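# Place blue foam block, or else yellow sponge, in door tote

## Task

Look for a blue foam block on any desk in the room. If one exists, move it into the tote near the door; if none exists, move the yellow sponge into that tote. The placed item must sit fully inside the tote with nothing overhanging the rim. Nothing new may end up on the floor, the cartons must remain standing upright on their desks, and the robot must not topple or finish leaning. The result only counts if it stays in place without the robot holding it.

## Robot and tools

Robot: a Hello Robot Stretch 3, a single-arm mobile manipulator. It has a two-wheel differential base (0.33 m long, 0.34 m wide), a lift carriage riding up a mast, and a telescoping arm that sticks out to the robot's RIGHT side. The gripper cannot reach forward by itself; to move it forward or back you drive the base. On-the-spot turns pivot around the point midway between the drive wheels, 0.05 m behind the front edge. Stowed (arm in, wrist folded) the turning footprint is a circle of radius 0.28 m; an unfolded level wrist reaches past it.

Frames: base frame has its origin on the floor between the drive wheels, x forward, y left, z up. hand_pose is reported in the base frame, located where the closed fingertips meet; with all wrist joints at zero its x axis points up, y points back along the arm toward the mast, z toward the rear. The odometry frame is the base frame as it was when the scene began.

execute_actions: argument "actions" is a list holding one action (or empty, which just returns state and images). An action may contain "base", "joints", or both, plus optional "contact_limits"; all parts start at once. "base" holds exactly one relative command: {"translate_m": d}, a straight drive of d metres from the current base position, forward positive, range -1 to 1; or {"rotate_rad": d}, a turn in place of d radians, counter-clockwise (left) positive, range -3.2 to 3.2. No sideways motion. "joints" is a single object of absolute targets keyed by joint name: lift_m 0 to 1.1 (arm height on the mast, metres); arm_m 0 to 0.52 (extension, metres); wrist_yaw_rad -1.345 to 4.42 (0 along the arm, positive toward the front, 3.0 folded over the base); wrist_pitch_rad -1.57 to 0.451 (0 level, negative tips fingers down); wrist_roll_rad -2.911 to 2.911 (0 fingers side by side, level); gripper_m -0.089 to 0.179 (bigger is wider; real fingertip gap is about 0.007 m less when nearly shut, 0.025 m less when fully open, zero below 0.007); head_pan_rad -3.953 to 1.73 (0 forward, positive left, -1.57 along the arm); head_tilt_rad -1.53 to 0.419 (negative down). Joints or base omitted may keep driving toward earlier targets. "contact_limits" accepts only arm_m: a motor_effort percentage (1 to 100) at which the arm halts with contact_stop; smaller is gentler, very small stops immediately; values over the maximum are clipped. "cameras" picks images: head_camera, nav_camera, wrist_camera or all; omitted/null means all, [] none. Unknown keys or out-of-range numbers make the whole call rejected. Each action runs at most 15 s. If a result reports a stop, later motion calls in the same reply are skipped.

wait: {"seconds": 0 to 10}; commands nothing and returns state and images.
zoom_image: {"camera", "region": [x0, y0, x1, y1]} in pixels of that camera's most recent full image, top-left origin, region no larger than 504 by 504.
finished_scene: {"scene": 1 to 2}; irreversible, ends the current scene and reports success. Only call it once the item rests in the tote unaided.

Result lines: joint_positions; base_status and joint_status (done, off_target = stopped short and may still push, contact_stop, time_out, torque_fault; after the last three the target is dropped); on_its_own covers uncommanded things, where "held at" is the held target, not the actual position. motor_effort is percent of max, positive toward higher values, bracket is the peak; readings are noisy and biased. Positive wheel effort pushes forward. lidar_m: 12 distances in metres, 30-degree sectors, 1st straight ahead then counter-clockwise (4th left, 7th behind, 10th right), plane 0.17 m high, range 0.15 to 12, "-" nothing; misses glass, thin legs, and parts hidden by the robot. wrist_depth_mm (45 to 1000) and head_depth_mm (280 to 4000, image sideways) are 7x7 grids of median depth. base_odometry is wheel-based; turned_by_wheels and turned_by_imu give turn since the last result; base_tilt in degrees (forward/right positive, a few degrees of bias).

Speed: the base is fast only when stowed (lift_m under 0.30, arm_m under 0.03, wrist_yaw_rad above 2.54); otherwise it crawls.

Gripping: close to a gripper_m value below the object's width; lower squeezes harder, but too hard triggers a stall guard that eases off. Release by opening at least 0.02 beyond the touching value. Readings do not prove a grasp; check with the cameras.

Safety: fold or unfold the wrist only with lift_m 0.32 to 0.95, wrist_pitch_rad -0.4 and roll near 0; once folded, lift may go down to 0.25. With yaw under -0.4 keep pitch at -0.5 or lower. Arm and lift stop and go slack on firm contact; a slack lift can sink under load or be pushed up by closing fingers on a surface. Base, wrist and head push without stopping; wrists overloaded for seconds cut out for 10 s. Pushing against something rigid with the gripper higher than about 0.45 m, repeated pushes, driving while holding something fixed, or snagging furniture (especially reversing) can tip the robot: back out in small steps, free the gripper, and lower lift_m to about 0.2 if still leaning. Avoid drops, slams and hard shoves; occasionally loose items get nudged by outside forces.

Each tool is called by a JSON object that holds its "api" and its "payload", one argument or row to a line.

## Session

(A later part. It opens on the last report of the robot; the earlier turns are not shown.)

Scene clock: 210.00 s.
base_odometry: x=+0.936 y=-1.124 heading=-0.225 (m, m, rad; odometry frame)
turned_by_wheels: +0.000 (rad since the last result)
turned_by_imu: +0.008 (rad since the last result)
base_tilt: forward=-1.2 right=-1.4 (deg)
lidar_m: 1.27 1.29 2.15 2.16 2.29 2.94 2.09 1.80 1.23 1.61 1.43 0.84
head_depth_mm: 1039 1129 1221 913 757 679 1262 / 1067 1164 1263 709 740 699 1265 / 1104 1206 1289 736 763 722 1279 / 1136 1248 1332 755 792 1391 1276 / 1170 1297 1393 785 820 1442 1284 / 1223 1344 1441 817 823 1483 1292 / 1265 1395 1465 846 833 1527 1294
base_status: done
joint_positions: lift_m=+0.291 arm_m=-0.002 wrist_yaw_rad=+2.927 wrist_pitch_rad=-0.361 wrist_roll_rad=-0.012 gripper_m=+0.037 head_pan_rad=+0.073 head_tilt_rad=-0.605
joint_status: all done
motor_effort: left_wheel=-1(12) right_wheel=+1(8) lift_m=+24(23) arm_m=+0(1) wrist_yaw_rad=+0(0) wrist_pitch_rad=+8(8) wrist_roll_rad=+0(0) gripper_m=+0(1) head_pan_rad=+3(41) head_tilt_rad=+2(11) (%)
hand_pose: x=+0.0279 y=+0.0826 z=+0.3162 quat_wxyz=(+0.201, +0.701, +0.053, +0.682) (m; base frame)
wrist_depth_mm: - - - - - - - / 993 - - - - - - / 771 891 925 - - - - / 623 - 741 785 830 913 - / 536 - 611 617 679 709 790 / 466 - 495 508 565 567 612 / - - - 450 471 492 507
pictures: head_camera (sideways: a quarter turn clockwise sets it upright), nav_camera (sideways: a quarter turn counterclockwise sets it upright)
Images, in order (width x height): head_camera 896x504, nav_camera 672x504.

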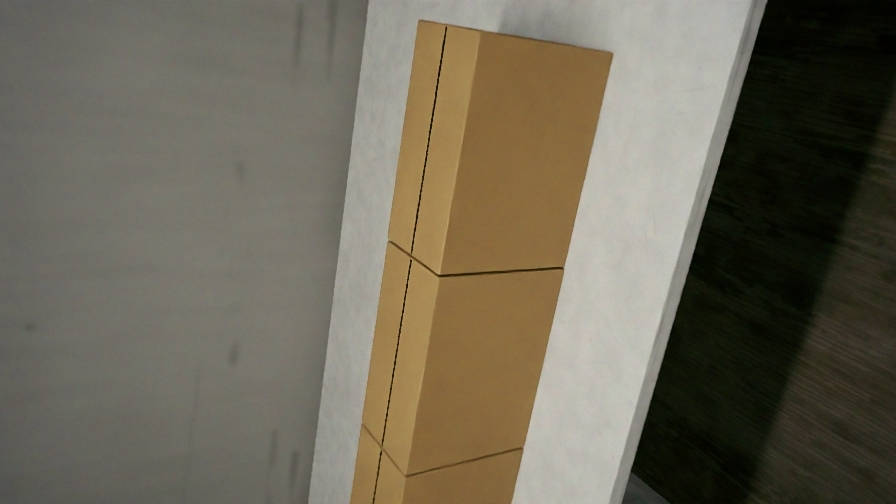

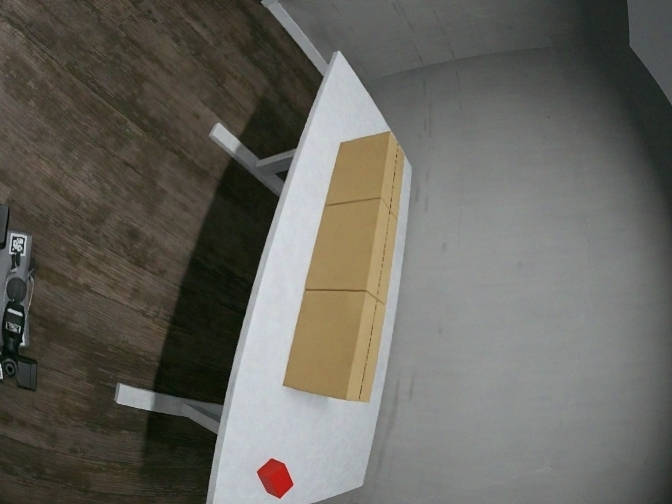

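{"api": "execute_actions", "payload": {
  "actions": [
    {"base": {"translate_m": 0.42}, "joints": {"head_pan_rad": 0.17, "head_tilt_rad": -0.8}}
  ],
  "cameras": ["head_camera", "nav_camera"]
}}

Scene clock: 231.43 s.
base_odometry: x=+1.345 y=-1.218 heading=-0.225 (m, m, rad; odometry frame)
turned_by_wheels: +0.000 (rad since the last result)
turned_by_imu: +0.003 (rad since the last result)
base_tilt: forward=-1.3 right=-1.4 (deg)
lidar_m: 0.87 0.96 0.96 2.02 2.45 3.27 2.51 1.55 1.73 1.59 0.53 0.87
head_depth_mm: 731 815 906 806 662 400 408 / 761 850 933 809 464 402 455 / 793 891 969 808 465 414 494 / 828 934 1004 815 467 429 511 / 867 988 1008 817 468 472 522 / 909 1046 1013 817 471 536 522 / 952 1100 1014 562 483 573 523
base_status: done
joint_positions: lift_m=+0.291 arm_m=-0.002 wrist_yaw_rad=+2.927 wrist_pitch_rad=-0.361 wrist_roll_rad=-0.012 gripper_m=+0.037 head_pan_rad=+0.163 head_tilt_rad=-0.791
joint_status: all done
motor_effort: left_wheel=-2(10) right_wheel=+1(9) lift_m=+24(24) arm_m=-1(1) wrist_yaw_rad=+0(0) wrist_pitch_rad=+8(8) wrist_roll_rad=+0(0) gripper_m=+0(1) head_pan_rad=+3(15) head_tilt_rad=-3(19) (%)
hand_pose: x=+0.0279 y=+0.0826 z=+0.3162 quat_wxyz=(+0.201, +0.701, +0.053, +0.682) (m; base frame)
wrist_depth_mm: - - - - - - - / - - - - - - - / 773 883 942 - - - - / 628 - 734 774 848 937 928 / 538 - 591 625 675 715 769 / 467 - 493 514 558 584 623 / - - - 449 465 488 517
pictures: head_camera (sideways: a quarter turn clockwise sets it upright), nav_camera (sideways: a quarter turn counterclockwise sets it upright)
Images, in order (width x height): head_camera 896x504, nav_camera 672x504.

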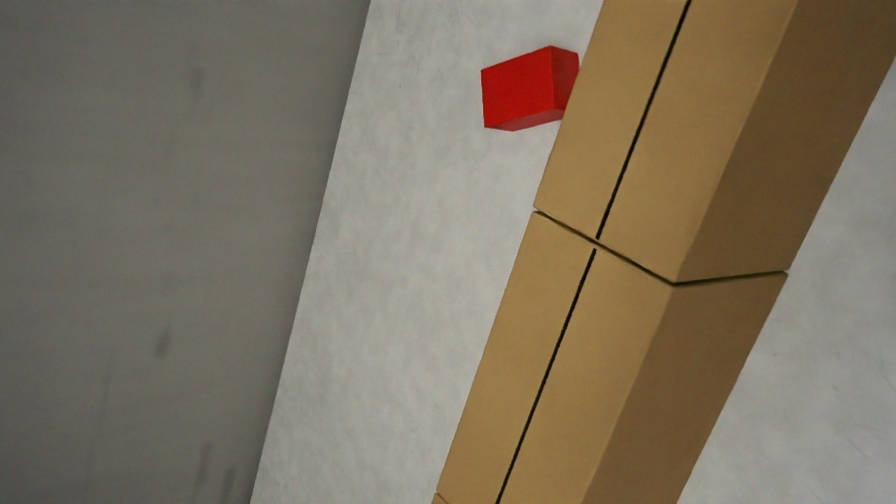

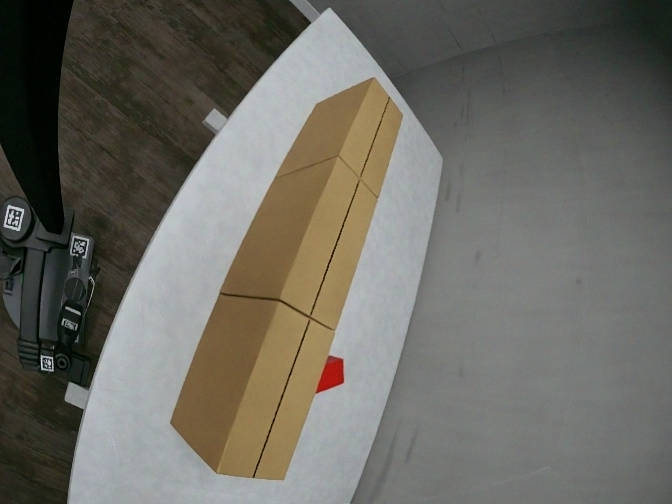

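{"api": "zoom_image", "payload": {
  "camera": "nav_camera",
  "region": [280, 0, 480, 260]
}}

Region (280, 0, 480, 260) of nav_camera's 672x504 image, scaled by 1.938, with more detail than that image has; it fills the left 388 columns of this view, and the rest is white.

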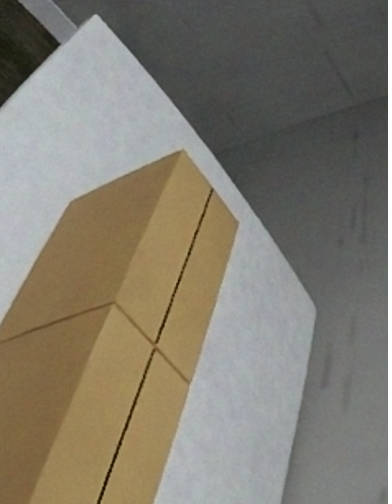

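{"api": "execute_actions", "payload": {
  "actions": [
    {"base": {"translate_m": -0.64}, "joints": {"head_pan_rad": 1.45, "head_tilt_rad": -0.58, "wrist_yaw_rad": 2.62, "wrist_pitch_rad": -0.4}}
  ],
  "cameras": ["head_camera", "nav_camera"]
}}

Scene clock: 301.27 s.
base_odometry: x=+0.721 y=-1.075 heading=-0.225 (m, m, rad; odometry frame)
turned_by_wheels: +0.000 (rad since the last result)
turned_by_imu: -0.006 (rad since the last result)
base_tilt: forward=-1.3 right=-1.4 (deg)
lidar_m: 1.48 1.48 2.22 2.22 2.62 2.74 2.83 1.72 1.09 1.54 1.66 1.03
head_depth_mm: 1837 1991 2181 2322 1823 1511 1273 / 1869 2024 2234 2366 1838 1507 1283 / 1878 2048 2272 2367 1852 1519 1291 / 1912 2077 2300 2395 1856 1532 1297 / 1967 2130 2379 2420 1886 1535 1291 / 1981 2167 2392 2419 1883 1540 1303 / 1996 2175 2326 2355 1903 1546 1305
base_status: done
joint_positions: lift_m=+0.291 arm_m=-0.002 wrist_yaw_rad=+2.621 wrist_pitch_rad=-0.416 wrist_roll_rad=-0.012 gripper_m=+0.037 head_pan_rad=+1.443 head_tilt_rad=-0.586
joint_status: all done
motor_effort: left_wheel=-1(12) right_wheel=+1(6) lift_m=+23(24) arm_m=-1(1) wrist_yaw_rad=-1(2) wrist_pitch_rad=+7(8) wrist_roll_rad=+0(0) gripper_m=+1(1) head_pan_rad=+3(41) head_tilt_rad=+3(15) (%)
hand_pose: x=+0.0905 y=+0.0517 z=+0.3037 quat_wxyz=(+0.320, +0.702, -0.035, +0.635) (m; base frame)
wrist_depth_mm: - - - - - - - / 910 - - - - - - / 721 773 839 915 967 - - / 580 608 690 711 757 812 879 / 512 520 556 574 635 638 702 / - 464 463 483 517 541 582 / - - 417 431 447 472 495
pictures: head_camera (sideways: a quarter turn clockwise sets it upright), nav_camera (sideways: a quarter turn counterclockwise sets it upright)
Images, in order (width x height): head_camera 896x504, nav_camera 672x504.

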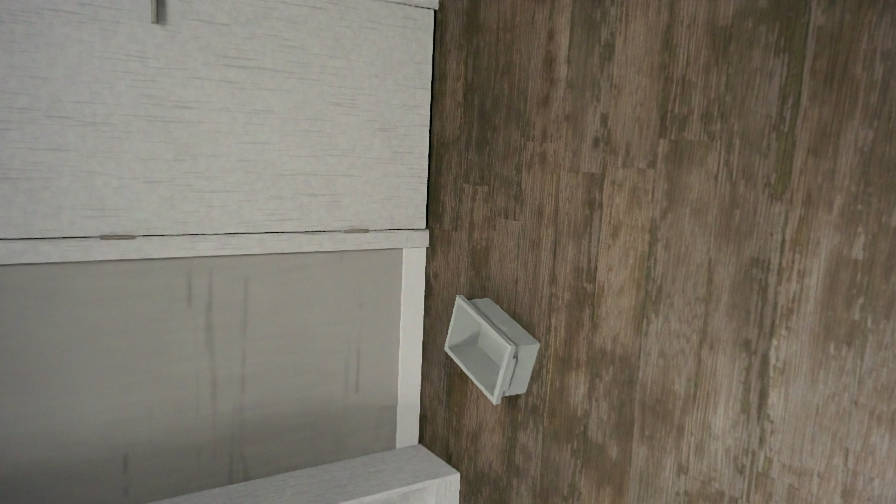

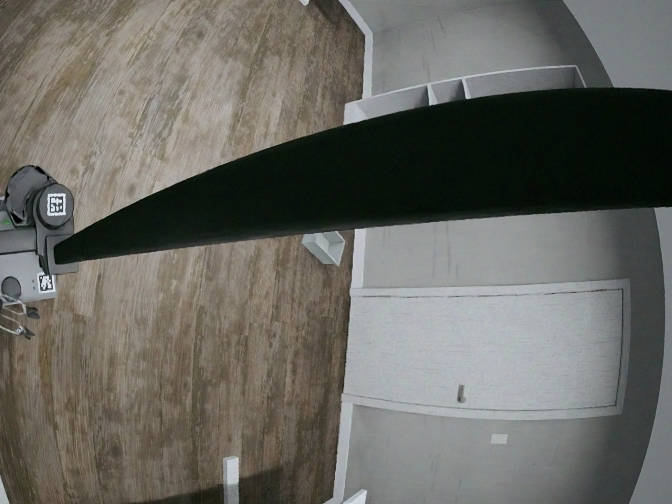

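{"api": "zoom_image", "payload": {
  "camera": "head_camera",
  "region": [420, 270, 570, 420]
}}

Region (420, 270, 570, 420) of head_camera's 896x504 image, scaled by 3.360, with more detail than that image has.

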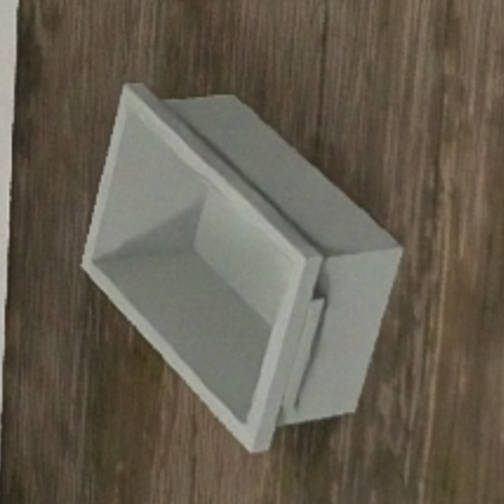

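{"api": "execute_actions", "payload": {
  "actions": [
    {"base": {"translate_m": -0.48}, "joints": {"lift_m": 0.86, "arm_m": 0.495, "wrist_yaw_rad": 0.5, "wrist_pitch_rad": -0.7, "gripper_m": 0.15, "head_pan_rad": -1.65, "head_tilt_rad": -0.7}}
  ]
}}

Scene clock: 336.23 s.
base_odometry: x=+0.253 y=-0.968 heading=-0.225 (m, m, rad; odometry frame)
turned_by_wheels: +0.000 (rad since the last result)
turned_by_imu: -0.003 (rad since the last result)
base_tilt: forward=-1.4 right=-1.4 (deg)
lidar_m: 1.94 1.92 2.35 2.18 2.52 2.33 2.56 1.43 1.38 0.91 1.65 1.47
head_depth_mm: 1148 1262 800 760 - 1348 1199 / 1168 1289 1230 - 1552 1408 1218 / 1182 1296 - 877 809 1417 1217 / 1207 1311 1093 889 1552 1414 1224 / 1226 1364 - 1663 1560 1417 1221 / 1256 1397 1579 1838 1694 1431 1230 / 1277 1425 1610 1884 1683 1427 1239
base_status: done
joint_positions: lift_m=+0.859 arm_m=+0.495 wrist_yaw_rad=+0.501 wrist_pitch_rad=-0.710 wrist_roll_rad=-0.012 gripper_m=+0.150 head_pan_rad=-1.643 head_tilt_rad=-0.692
joint_status: all done
motor_effort: left_wheel=+0(11) right_wheel=+0(16) lift_m=+51(50) arm_m=+3(2) wrist_yaw_rad=-1(10) wrist_pitch_rad=+5(8) wrist_roll_rad=+0(0) gripper_m=+1(82) head_pan_rad=-4(43) head_tilt_rad=-4(13) (%)
hand_pose: x=+0.0642 y=-0.7963 z=+0.8129 quat_wxyz=(+0.707, +0.403, -0.577, -0.072) (m; base frame)
wrist_depth_mm: - - - - 786 613 517 / - - - - 809 645 540 / - - - - 916 703 401 / - - - - - 337 343 / 945 - - - - 296 307 / 866 893 951 963 250 264 274 / 802 823 820 227 227 234 248
pictures: head_camera (sideways: a quarter turn clockwise sets it upright), nav_camera (sideways: a quarter turn counterclockwise sets it upright), wrist_camera
Images, in order (width x height): head_camera 896x504, nav_camera 672x504, wrist_camera 644x364.

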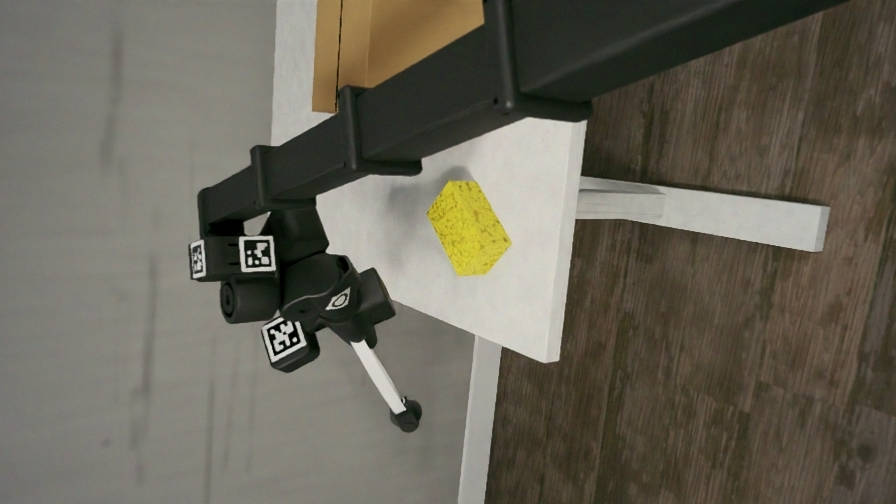

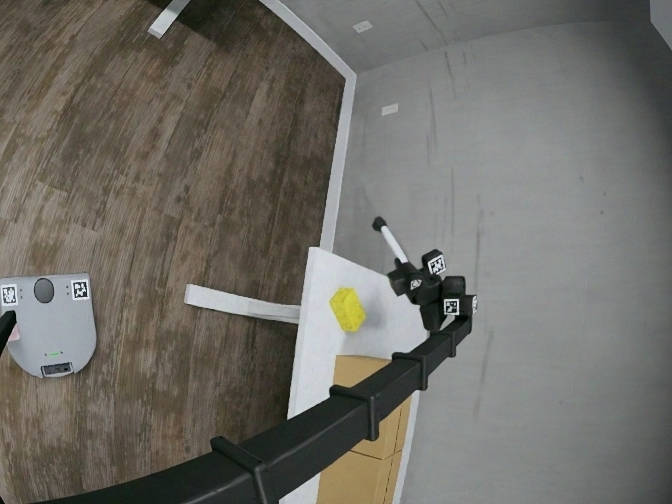

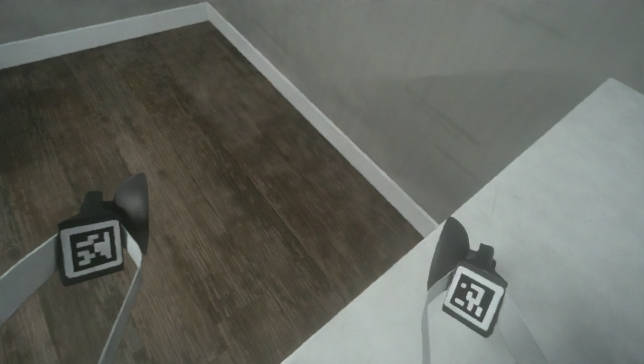

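{"api": "zoom_image", "payload": {
  "camera": "head_camera",
  "region": [400, 150, 580, 330]
}}

Region (400, 150, 580, 330) of head_camera's 896x504 image, scaled by 2.800, with more detail than that image has.

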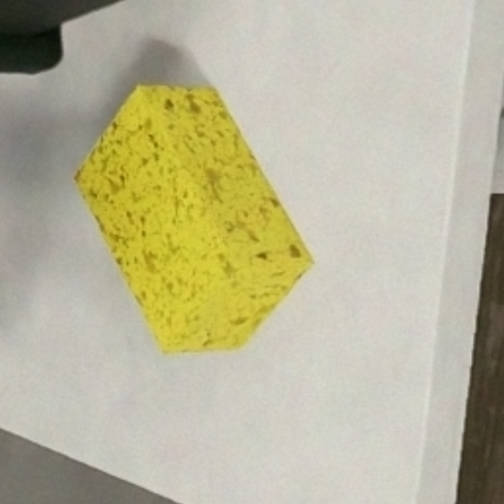

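{"api": "execute_actions", "payload": {
  "actions": [
    {"joints": {"lift_m": 0.895, "wrist_yaw_rad": -1.05, "wrist_pitch_rad": -1.09}}
  ],
  "cameras": ["head_camera", "wrist_camera"]
}}

Scene clock: 346.83 s.
base_odometry: x=+0.253 y=-0.968 heading=-0.225 (m, m, rad; odometry frame)
turned_by_wheels: +0.000 (rad since the last result)
turned_by_imu: +0.000 (rad since the last result)
base_tilt: forward=-1.3 right=-1.3 (deg)
lidar_m: 1.94 1.92 2.36 2.19 2.52 2.33 2.55 1.43 1.38 0.91 1.66 1.48
head_depth_mm: 1147 1265 805 - - 1370 1207 / 1168 1288 - - 1174 1400 1219 / 1188 1285 1133 874 808 1401 1216 / 1209 1287 - 847 1555 1407 1222 / 1232 1339 1587 1671 1556 1410 1230 / 1256 1391 1584 1830 1684 1434 1236 / 1280 1428 1623 1880 1700 1426 1242
base_status: not commanded
joint_positions: lift_m=+0.894 arm_m=+0.495 wrist_yaw_rad=-1.048 wrist_pitch_rad=-1.093 wrist_roll_rad=-0.012 gripper_m=+0.150 head_pan_rad=-1.643 head_tilt_rad=-0.692
joint_status: all done
motor_effort: left_wheel=+0(1) right_wheel=+0(0) lift_m=+51(53) arm_m=+3(4) wrist_yaw_rad=-2(1) wrist_pitch_rad=+2(5) wrist_roll_rad=+0(0) gripper_m=+1(0) head_pan_rad=-4(4) head_tilt_rad=-2(3) (%)
hand_pose: x=-0.1050 y=-0.6876 z=+0.7946 quat_wxyz=(+0.343, +0.020, -0.705, -0.621) (m; base frame)
wrist_depth_mm: 263 268 276 237 159 123 309 / 252 258 263 266 183 227 300 / 242 247 254 263 244 276 283 / 232 239 237 251 255 265 274 / 230 229 194 238 246 256 - / 218 219 185 229 238 982 996 / 822 214 215 220 228 927 929
pictures: head_camera (sideways: a quarter turn clockwise sets it upright), wrist_camera
Images, in order (width x height): head_camera 896x504, wrist_camera 644x364.

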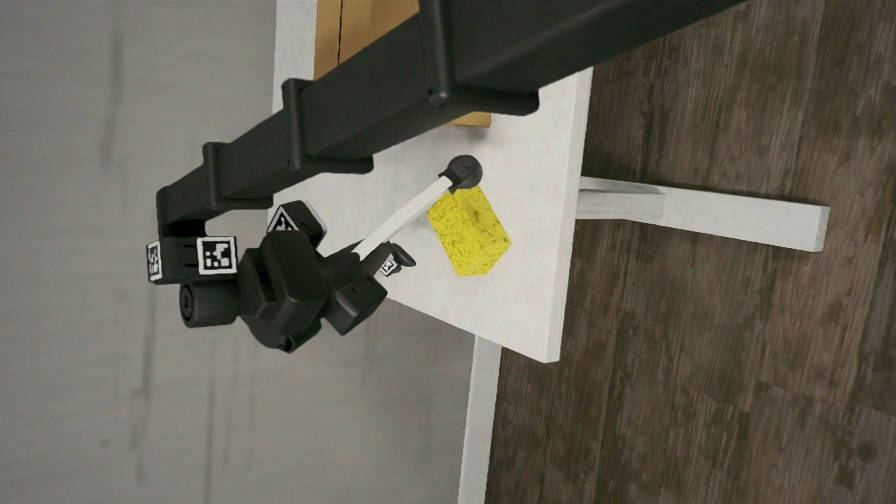

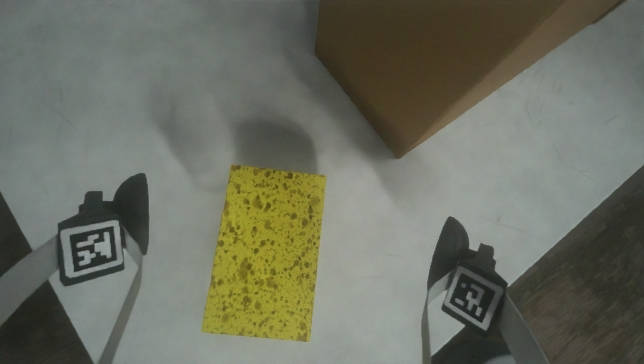

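{"api": "execute_actions", "payload": {
  "actions": [
    {"joints": {"lift_m": 0.848, "arm_m": 0.505, "wrist_yaw_rad": -0.97, "wrist_pitch_rad": -1.128, "gripper_m": 0.125}}
  ],
  "cameras": ["head_camera", "wrist_camera"]
}}

Scene clock: 363.37 s.
base_odometry: x=+0.253 y=-0.968 heading=-0.225 (m, m, rad; odometry frame)
turned_by_wheels: +0.000 (rad since the last result)
turned_by_imu: +0.000 (rad since the last result)
base_tilt: forward=-1.3 right=-1.3 (deg)
lidar_m: 1.94 1.92 2.36 2.18 2.52 2.32 2.55 1.43 1.38 0.91 1.65 1.48
head_depth_mm: 1145 1262 803 766 - - 1195 / 1165 1288 1236 - 1541 1406 1213 / 1189 1300 - 882 808 1402 1222 / 1203 1315 1168 839 1555 1416 1224 / 1226 1363 1533 1677 1553 1412 1228 / 1251 1396 1579 1810 1698 1422 1237 / 1277 1427 1627 1883 1688 1426 1242
base_status: not commanded
joint_positions: lift_m=+0.849 arm_m=+0.505 wrist_yaw_rad=-0.972 wrist_pitch_rad=-1.131 wrist_roll_rad=-0.012 gripper_m=+0.125 head_pan_rad=-1.643 head_tilt_rad=-0.692
joint_status: all done
motor_effort: left_wheel=+0(0) right_wheel=+0(0) lift_m=+23(47) arm_m=+3(3) wrist_yaw_rad=+1(2) wrist_pitch_rad=+2(3) wrist_roll_rad=+0(0) gripper_m=+0(78) head_pan_rad=-4(4) head_tilt_rad=-3(4) (%)
hand_pose: x=-0.0937 y=-0.6987 z=+0.7451 quat_wxyz=(+0.355, +0.060, -0.702, -0.614) (m; base frame)
wrist_depth_mm: 205 208 214 220 186 135 110 / 198 202 207 212 211 152 229 / 190 194 198 206 209 214 222 / 185 189 190 153 204 208 212 / 179 - 146 146 196 202 206 / 175 176 140 142 188 194 200 / 171 172 137 138 183 189 953
pictures: head_camera (sideways: a quarter turn clockwise sets it upright), wrist_camera
Images, in order (width x height): head_camera 896x504, wrist_camera 644x364.

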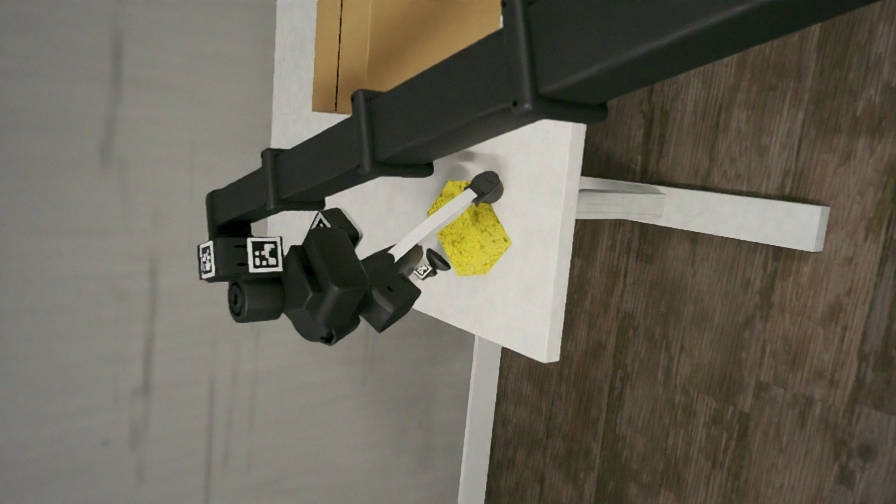

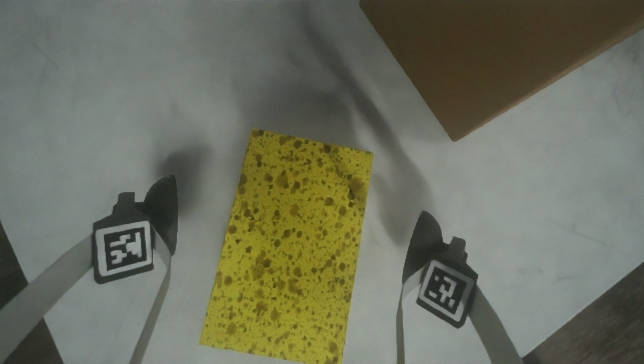

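{"api": "execute_actions", "payload": {
  "actions": [
    {"joints": {"lift_m": 0.845, "gripper_m": 0.02}}
  ],
  "cameras": ["head_camera", "wrist_camera"]
}}

Scene clock: 368.13 s.
base_odometry: x=+0.253 y=-0.968 heading=-0.225 (m, m, rad; odometry frame)
turned_by_wheels: +0.000 (rad since the last result)
turned_by_imu: +0.000 (rad since the last result)
base_tilt: forward=-1.4 right=-1.4 (deg)
lidar_m: 1.94 1.92 2.36 2.19 2.51 2.33 2.55 1.43 1.38 0.91 1.66 1.47
head_depth_mm: 1146 1271 801 771 - - 1192 / 1167 1297 1226 - 1547 1411 1218 / 1189 1304 - 884 808 1405 1221 / 1210 1314 - 838 1549 1418 1222 / 1232 1361 1529 1675 1568 1422 1230 / 1251 1398 1585 1826 1691 1422 1232 / 1277 1429 1620 1866 1699 1436 1236
base_status: not commanded
joint_positions: lift_m=+0.846 arm_m=+0.505 wrist_yaw_rad=-0.972 wrist_pitch_rad=-1.131 wrist_roll_rad=-0.012 gripper_m=+0.021 head_pan_rad=-1.643 head_tilt_rad=-0.692
joint_status: all done
motor_effort: left_wheel=+0(0) right_wheel=+0(0) lift_m=+23(24) arm_m=+3(4) wrist_yaw_rad=+1(1) wrist_pitch_rad=+2(2) wrist_roll_rad=+0(0) gripper_m=-14(88) head_pan_rad=-4(4) head_tilt_rad=-4(3) (%)
hand_pose: x=-0.0936 y=-0.6986 z=+0.7421 quat_wxyz=(+0.355, +0.060, -0.702, -0.614) (m; base frame)
wrist_depth_mm: 202 205 211 217 185 135 110 / 193 198 203 207 211 152 227 / 188 192 195 201 206 210 219 / 180 185 166 146 199 206 210 / 176 179 138 140 195 197 203 / 173 174 135 137 189 191 198 / 780 169 132 132 180 186 909
pictures: head_camera (sideways: a quarter turn clockwise sets it upright), wrist_camera
Images, in order (width x height): head_camera 896x504, wrist_camera 644x364.

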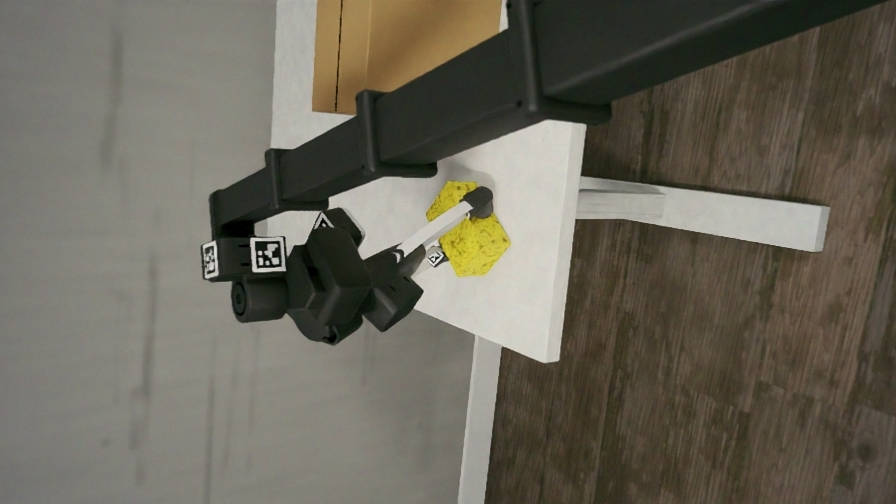

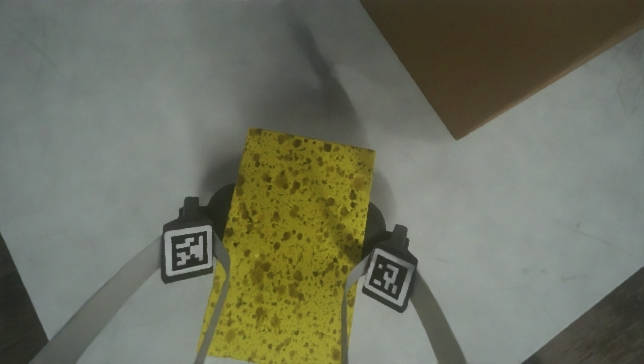

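{"api": "execute_actions", "payload": {
  "actions": [
    {"base": {"rotate_rad": 0.26}, "joints": {"lift_m": 0.868, "arm_m": 0.435, "wrist_yaw_rad": -0.05, "wrist_pitch_rad": -1.05}}
  ],
  "cameras": ["head_camera", "wrist_camera"]
}}

Scene clock: 401.67 s.
base_odometry: x=+0.253 y=-0.968 heading=+0.035 (m, m, rad; odometry frame)
turned_by_wheels: +0.260 (rad since the last result)
turned_by_imu: +0.257 (rad since the last result)
base_tilt: forward=-1.2 right=-1.6 (deg)
lidar_m: 1.92 2.42 2.19 2.47 2.32 2.84 1.42 1.41 0.91 1.46 1.98 1.48
head_depth_mm: 1163 1285 1166 961 - 1355 1217 / 1213 1345 1424 - 1330 1367 1212 / 1268 1389 - 1712 1580 1409 1216 / 1318 1457 - 1789 1683 1413 1225 / 1385 1558 1797 1945 1681 1412 1229 / 1457 1628 1885 2030 1689 1428 1235 / 1538 1740 1998 2118 1704 1427 1239
base_status: done
joint_positions: lift_m=+0.867 arm_m=+0.435 wrist_yaw_rad=-0.052 wrist_pitch_rad=-1.060 wrist_roll_rad=-0.012 gripper_m=+0.021 head_pan_rad=-1.643 head_tilt_rad=-0.692
joint_status: all done
motor_effort: left_wheel=-2(11) right_wheel=+2(12) lift_m=+51(54) arm_m=-4(1) wrist_yaw_rad=+2(3) wrist_pitch_rad=+5(3) wrist_roll_rad=+0(0) gripper_m=-14(14) head_pan_rad=-4(4) head_tilt_rad=-3(3) (%)
hand_pose: x=-0.0270 y=-0.6843 z=+0.7709 quat_wxyz=(+0.604, +0.344, -0.615, -0.372) (m; base frame)
wrist_depth_mm: - - - - 976 811 297 / 957 - - - - 925 274 / 945 983 1000 - - 261 258 / 904 930 538 147 996 241 248 / 853 877 139 142 796 229 235 / 837 823 134 137 215 218 224 / 788 801 131 133 205 209 215
pictures: head_camera (sideways: a quarter turn clockwise sets it upright), wrist_camera
Images, in order (width x height): head_camera 896x504, wrist_camera 644x364.

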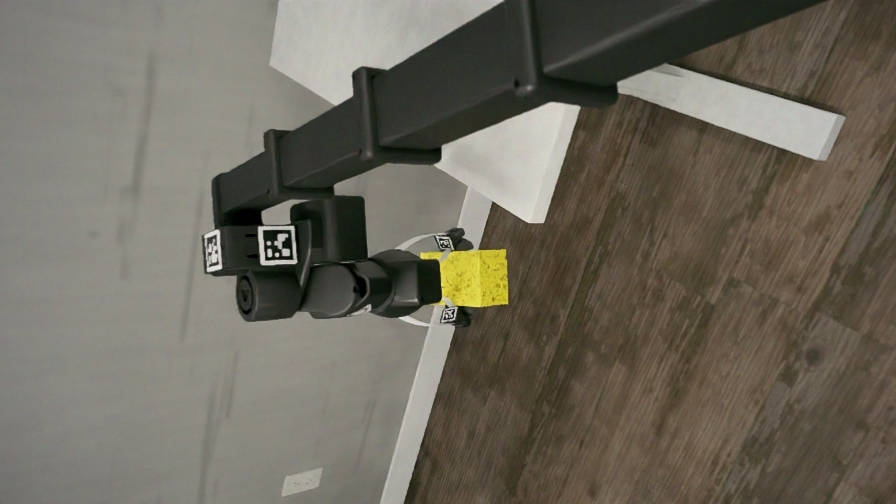

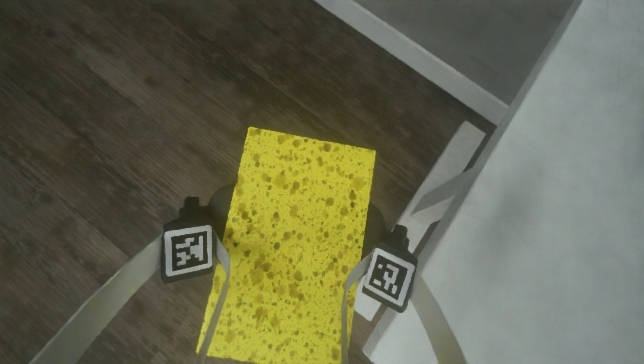

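{"api": "execute_actions", "payload": {
  "actions": [
    {"base": {"rotate_rad": 1.1}, "joints": {"lift_m": 0.65, "arm_m": 0.26, "wrist_yaw_rad": 1.9, "wrist_pitch_rad": -0.42, "head_pan_rad": -0.02, "head_tilt_rad": -0.62}}
  ],
  "cameras": ["head_camera", "wrist_camera"]
}}

Scene clock: 409.87 s.
base_odometry: x=+0.253 y=-0.968 heading=+1.135 (m, m, rad; odometry frame)
turned_by_wheels: +1.100 (rad since the last result)
turned_by_imu: +1.089 (rad since the last result)
base_tilt: forward=-1.5 right=-1.3 (deg)
lidar_m: 2.18 2.52 2.32 2.39 1.79 1.40 0.91 1.48 1.97 1.48 1.92 2.40
head_depth_mm: 1998 2201 2454 2206 1766 1465 1245 / 1998 2200 2454 2233 1762 1470 1253 / 2019 2256 2436 2254 1772 1474 1255 / 2032 2243 2473 2195 1783 1483 1269 / 2040 2236 2495 2262 1786 1490 1273 / 2053 2234 2415 2272 1811 1498 1267 / 1949 2159 2458 2317 1819 1499 1283
base_status: done
joint_positions: lift_m=+0.650 arm_m=+0.260 wrist_yaw_rad=+1.899 wrist_pitch_rad=-0.440 wrist_roll_rad=-0.012 gripper_m=+0.021 head_pan_rad=-0.027 head_tilt_rad=-0.626
joint_status: all done
motor_effort: left_wheel=-2(11) right_wheel=+2(11) lift_m=+24(47) arm_m=-5(2) wrist_yaw_rad=+1(4) wrist_pitch_rad=+10(9) wrist_roll_rad=+0(0) gripper_m=-14(14) head_pan_rad=+3(41) head_tilt_rad=+3(11) (%)
hand_pose: x=+0.1884 y=-0.3341 z=+0.6582 quat_wxyz=(+0.529, +0.648, -0.273, +0.475) (m; base frame)
wrist_depth_mm: - - - - - - - / - - - - - - - / - - - - - - - / - - - 146 - - - / 909 943 138 141 - - - / 774 814 135 136 915 973 - / 695 732 131 133 796 852 897
pictures: head_camera (sideways: a quarter turn clockwise sets it upright), wrist_camera
Images, in order (width x height): head_camera 896x504, wrist_camera 644x364.

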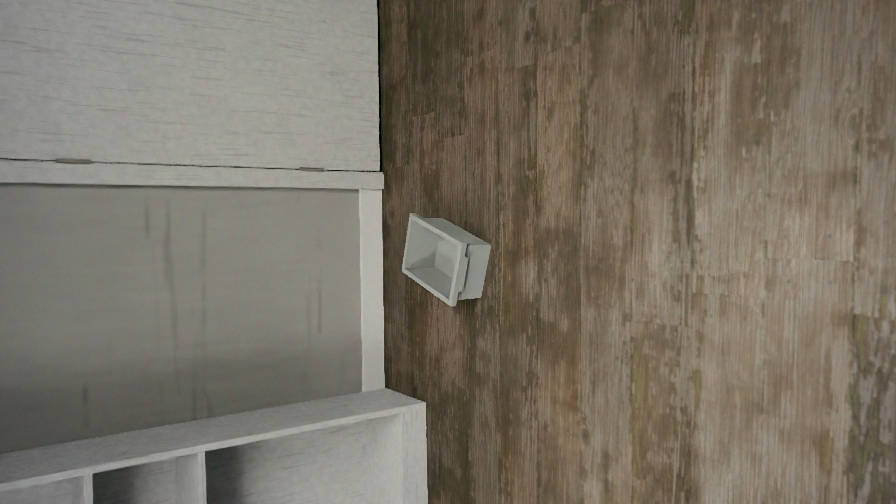

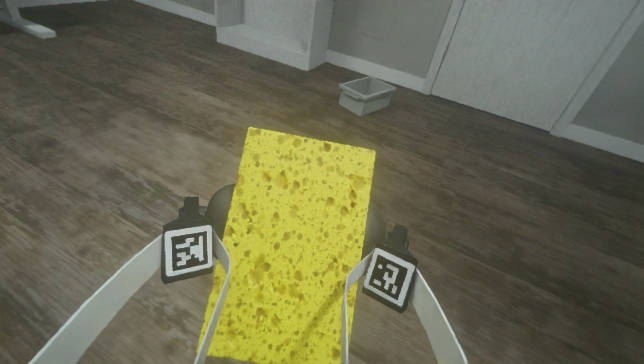

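{"api": "execute_actions", "payload": {
  "actions": [
    {"base": {"translate_m": 0.27}, "joints": {"lift_m": 0.293, "arm_m": 0.02, "wrist_yaw_rad": 2.6, "wrist_pitch_rad": -0.38, "head_tilt_rad": -0.72}}
  ]
}}

Scene clock: 418.70 s.
base_odometry: x=+0.367 y=-0.723 heading=+1.135 (m, m, rad; odometry frame)
turned_by_wheels: +0.000 (rad since the last result)
turned_by_imu: +0.002 (rad since the last result)
base_tilt: forward=-1.2 right=-1.5 (deg)
lidar_m: 1.92 2.23 2.24 2.38 1.59 1.67 1.18 1.78 1.53 1.96 1.79 2.13
head_depth_mm: 1797 1996 2253 1987 1620 1389 1198 / 1798 2017 2252 1998 1636 1389 1208 / 1825 2025 2278 2014 1635 1386 1208 / 1832 2028 2292 1953 1646 1396 1219 / 1834 2029 2302 2010 1657 1406 1217 / 1840 2048 2240 2020 1659 1411 1222 / 1739 1946 2236 2051 1664 1408 1222
base_status: done
joint_positions: lift_m=+0.293 arm_m=+0.020 wrist_yaw_rad=+2.599 wrist_pitch_rad=-0.401 wrist_roll_rad=-0.012 gripper_m=+0.021 head_pan_rad=-0.027 head_tilt_rad=-0.711
joint_status: all done
motor_effort: left_wheel=-3(5) right_wheel=+2(8) lift_m=+24(23) arm_m=-5(3) wrist_yaw_rad=+1(0) wrist_pitch_rad=+10(10) wrist_roll_rad=+0(0) gripper_m=-13(14) head_pan_rad=+3(3) head_tilt_rad=-3(13) (%)
hand_pose: x=+0.0957 y=+0.0285 z=+0.3099 quat_wxyz=(+0.322, +0.701, -0.048, +0.634) (m; base frame)
wrist_depth_mm: - - - - - - - / 951 - - - - - - / 731 795 855 932 - - - / 611 639 380 146 795 853 903 / 508 539 139 142 659 675 729 / - - 135 137 539 561 605 / - - 130 133 461 476 506
pictures: head_camera (sideways: a quarter turn clockwise sets it upright), nav_camera (sideways: a quarter turn counterclockwise sets it upright), wrist_camera
Images, in order (width x height): head_camera 896x504, nav_camera 672x504, wrist_camera 644x364.

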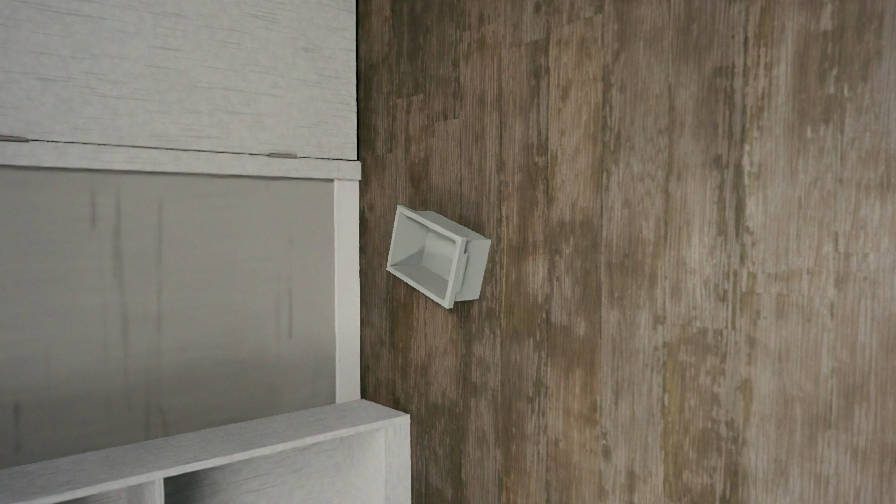

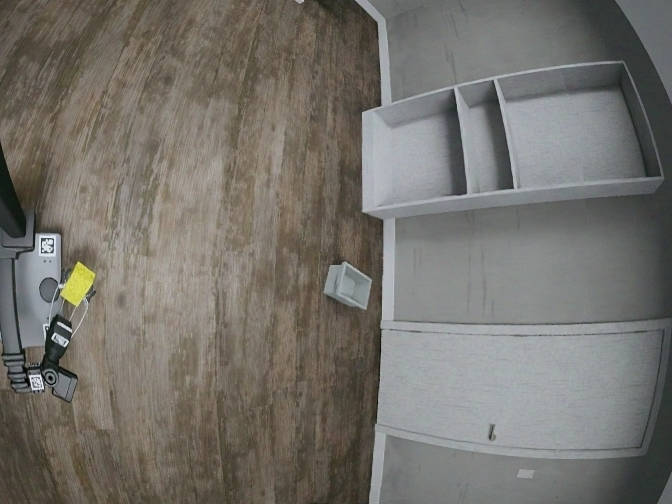

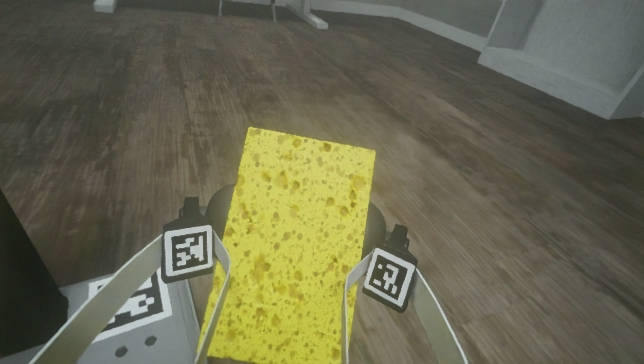

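{"api": "execute_actions", "payload": {
  "actions": [
    {"base": {"translate_m": 1.0}, "joints": {"head_pan_rad": -0.12, "head_tilt_rad": -1.1}}
  ],
  "cameras": ["head_camera", "nav_camera"]
}}

Scene clock: 426.37 s.
base_odometry: x=+0.790 y=+0.183 heading=+1.134 (m, m, rad; odometry frame)
turned_by_wheels: +0.000 (rad since the last result)
turned_by_imu: +0.008 (rad since the last result)
base_tilt: forward=-1.3 right=-1.4 (deg)
lidar_m: 1.12 0.97 1.52 2.25 2.90 2.39 2.18 2.06 2.05 1.63 1.42 1.12
head_depth_mm: 1112 1336 1561 1446 1308 1210 1132 / 1097 1325 1550 1451 1315 1202 1133 / 1121 1347 1554 1425 1309 1207 1137 / 1114 1323 1553 1414 1297 1202 853 / 1110 1325 1558 1448 1300 1209 1112 / 1101 1323 1558 1450 1315 1208 1111 / 1095 1310 1543 1441 1309 1202 1111
base_status: done
joint_positions: lift_m=+0.293 arm_m=+0.020 wrist_yaw_rad=+2.599 wrist_pitch_rad=-0.401 wrist_roll_rad=-0.012 gripper_m=+0.021 head_pan_rad=-0.113 head_tilt_rad=-1.087
joint_status: all done
motor_effort: left_wheel=-3(10) right_wheel=+3(11) lift_m=+24(24) arm_m=-4(4) wrist_yaw_rad=+1(1) wrist_pitch_rad=+10(11) wrist_roll_rad=+0(0) gripper_m=-14(13) head_pan_rad=-4(16) head_tilt_rad=-6(26) (%)
hand_pose: x=+0.0957 y=+0.0286 z=+0.3101 quat_wxyz=(+0.322, +0.701, -0.048, +0.634) (m; base frame)
wrist_depth_mm: - - - - - - 814 / 939 - - - - 904 876 / 753 780 831 970 - 994 906 / 611 651 381 146 782 837 890 / 509 538 138 141 644 646 727 / - - 135 136 550 497 551 / - - 131 133 454 454 403
pictures: head_camera (sideways: a quarter turn clockwise sets it upright), nav_camera (sideways: a quarter turn counterclockwise sets it upright)
Images, in order (width x height): head_camera 896x504, nav_camera 672x504.

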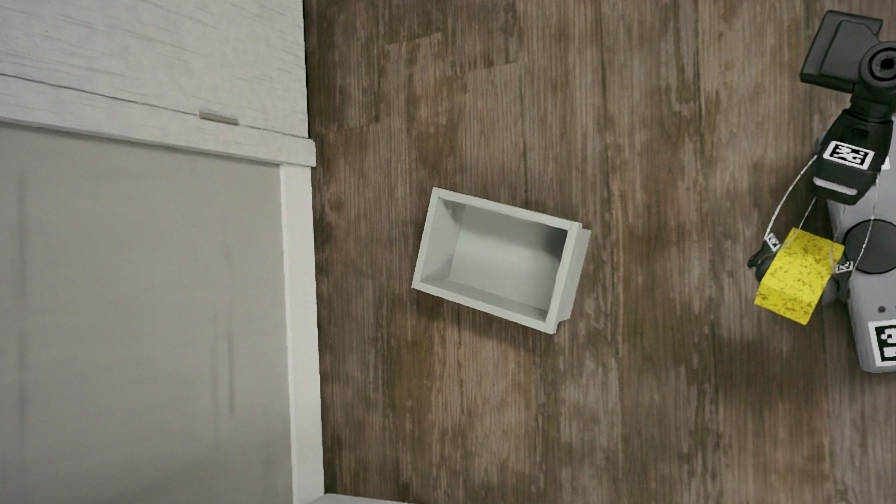

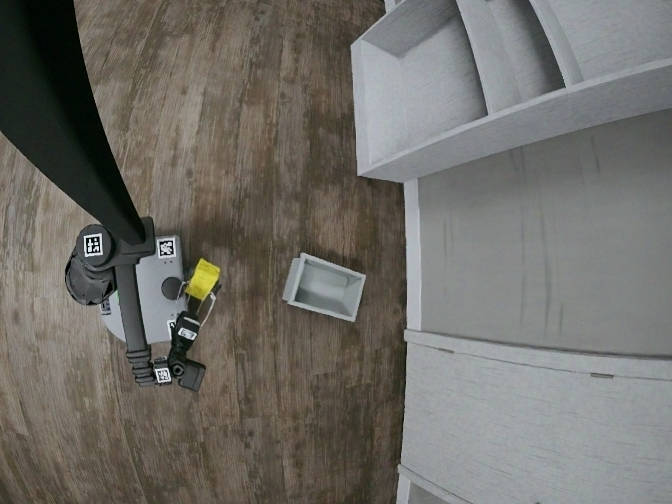

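{"api": "zoom_image", "payload": {
  "camera": "head_camera",
  "region": [395, 160, 615, 360]
}}

{"api": "zoom_image", "payload": {
  "camera": "head_camera",
  "region": [696, 0, 896, 400]
}}

Region (395, 160, 615, 360) of head_camera's 896x504 image, scaled by 2.291, with more detail than that image has; it fills the top 458 rows of this view, and the rest is white.

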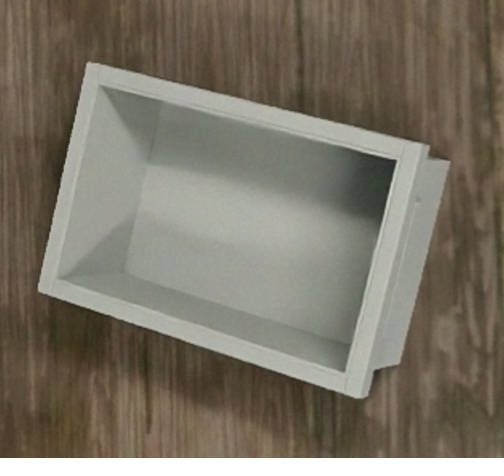

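Region (696, 0, 896, 400) of head_camera's 896x504 image, scaled by 1.260, with more detail than that image has.

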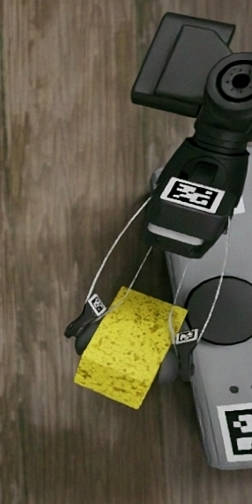

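{"api": "execute_actions", "payload": {
  "actions": [
    {"base": {"rotate_rad": 1.555}, "joints": {"lift_m": 0.27, "arm_m": 0.285, "wrist_yaw_rad": -0.35, "wrist_pitch_rad": -0.995, "head_pan_rad": -1.6}}
  ],
  "cameras": ["head_camera", "wrist_camera"]
}}

Scene clock: 485.43 s.
base_odometry: x=+0.790 y=+0.183 heading=+2.689 (m, m, rad; odometry frame)
turned_by_wheels: +1.555 (rad since the last result)
turned_by_imu: +1.539 (rad since the last result)
base_tilt: forward=-1.4 right=-1.4 (deg)
lidar_m: 2.05 2.56 2.38 2.18 2.68 2.05 1.63 1.43 1.12 0.48 0.97 1.52
head_depth_mm: 1080 1303 1552 1440 1314 1203 1123 / 1119 1333 1559 1436 1316 1214 - / 1117 1331 1562 1426 1293 1209 - / 1116 1333 1555 1435 1280 1214 - / 1121 1347 1558 1446 1303 1205 1112 / 1132 1356 1560 1449 1318 1203 1115 / 1129 1333 1501 1443 1314 1207 1111
base_status: done
joint_positions: lift_m=+0.271 arm_m=+0.285 wrist_yaw_rad=-0.348 wrist_pitch_rad=-1.001 wrist_roll_rad=-0.012 gripper_m=+0.021 head_pan_rad=-1.593 head_tilt_rad=-1.087
joint_status: all done
motor_effort: left_wheel=-1(13) right_wheel=+1(10) lift_m=+24(24) arm_m=+4(5) wrist_yaw_rad=-2(4) wrist_pitch_rad=+3(11) wrist_roll_rad=+0(0) gripper_m=-14(14) head_pan_rad=-4(42) head_tilt_rad=-5(6) (%)
hand_pose: x=-0.0618 y=-0.5403 z=+0.1804 quat_wxyz=(+0.556, +0.230, -0.666, -0.441) (m; base frame)
wrist_depth_mm: 398 417 304 302 460 477 496 / 378 386 325 344 320 445 460 / 361 371 296 387 370 414 431 / 337 336 199 147 362 388 409 / 321 323 139 141 359 364 381 / 306 254 134 136 337 348 362 / 294 197 130 132 241 340 341
pictures: head_camera (sideways: a quarter turn clockwise sets it upright), wrist_camera
Images, in order (width x height): head_camera 896x504, wrist_camera 644x364.

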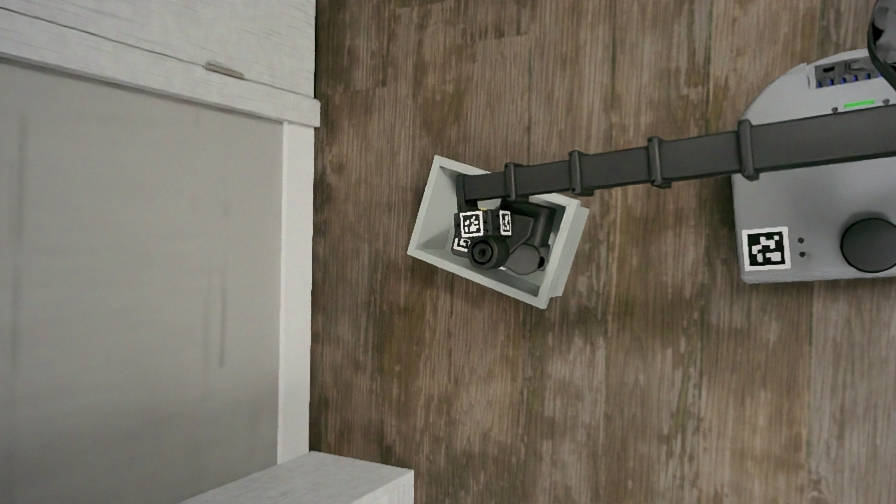

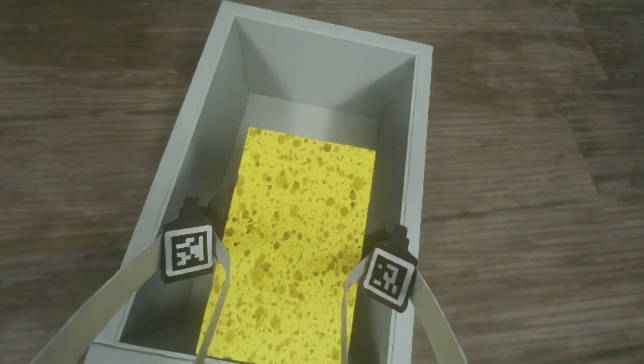

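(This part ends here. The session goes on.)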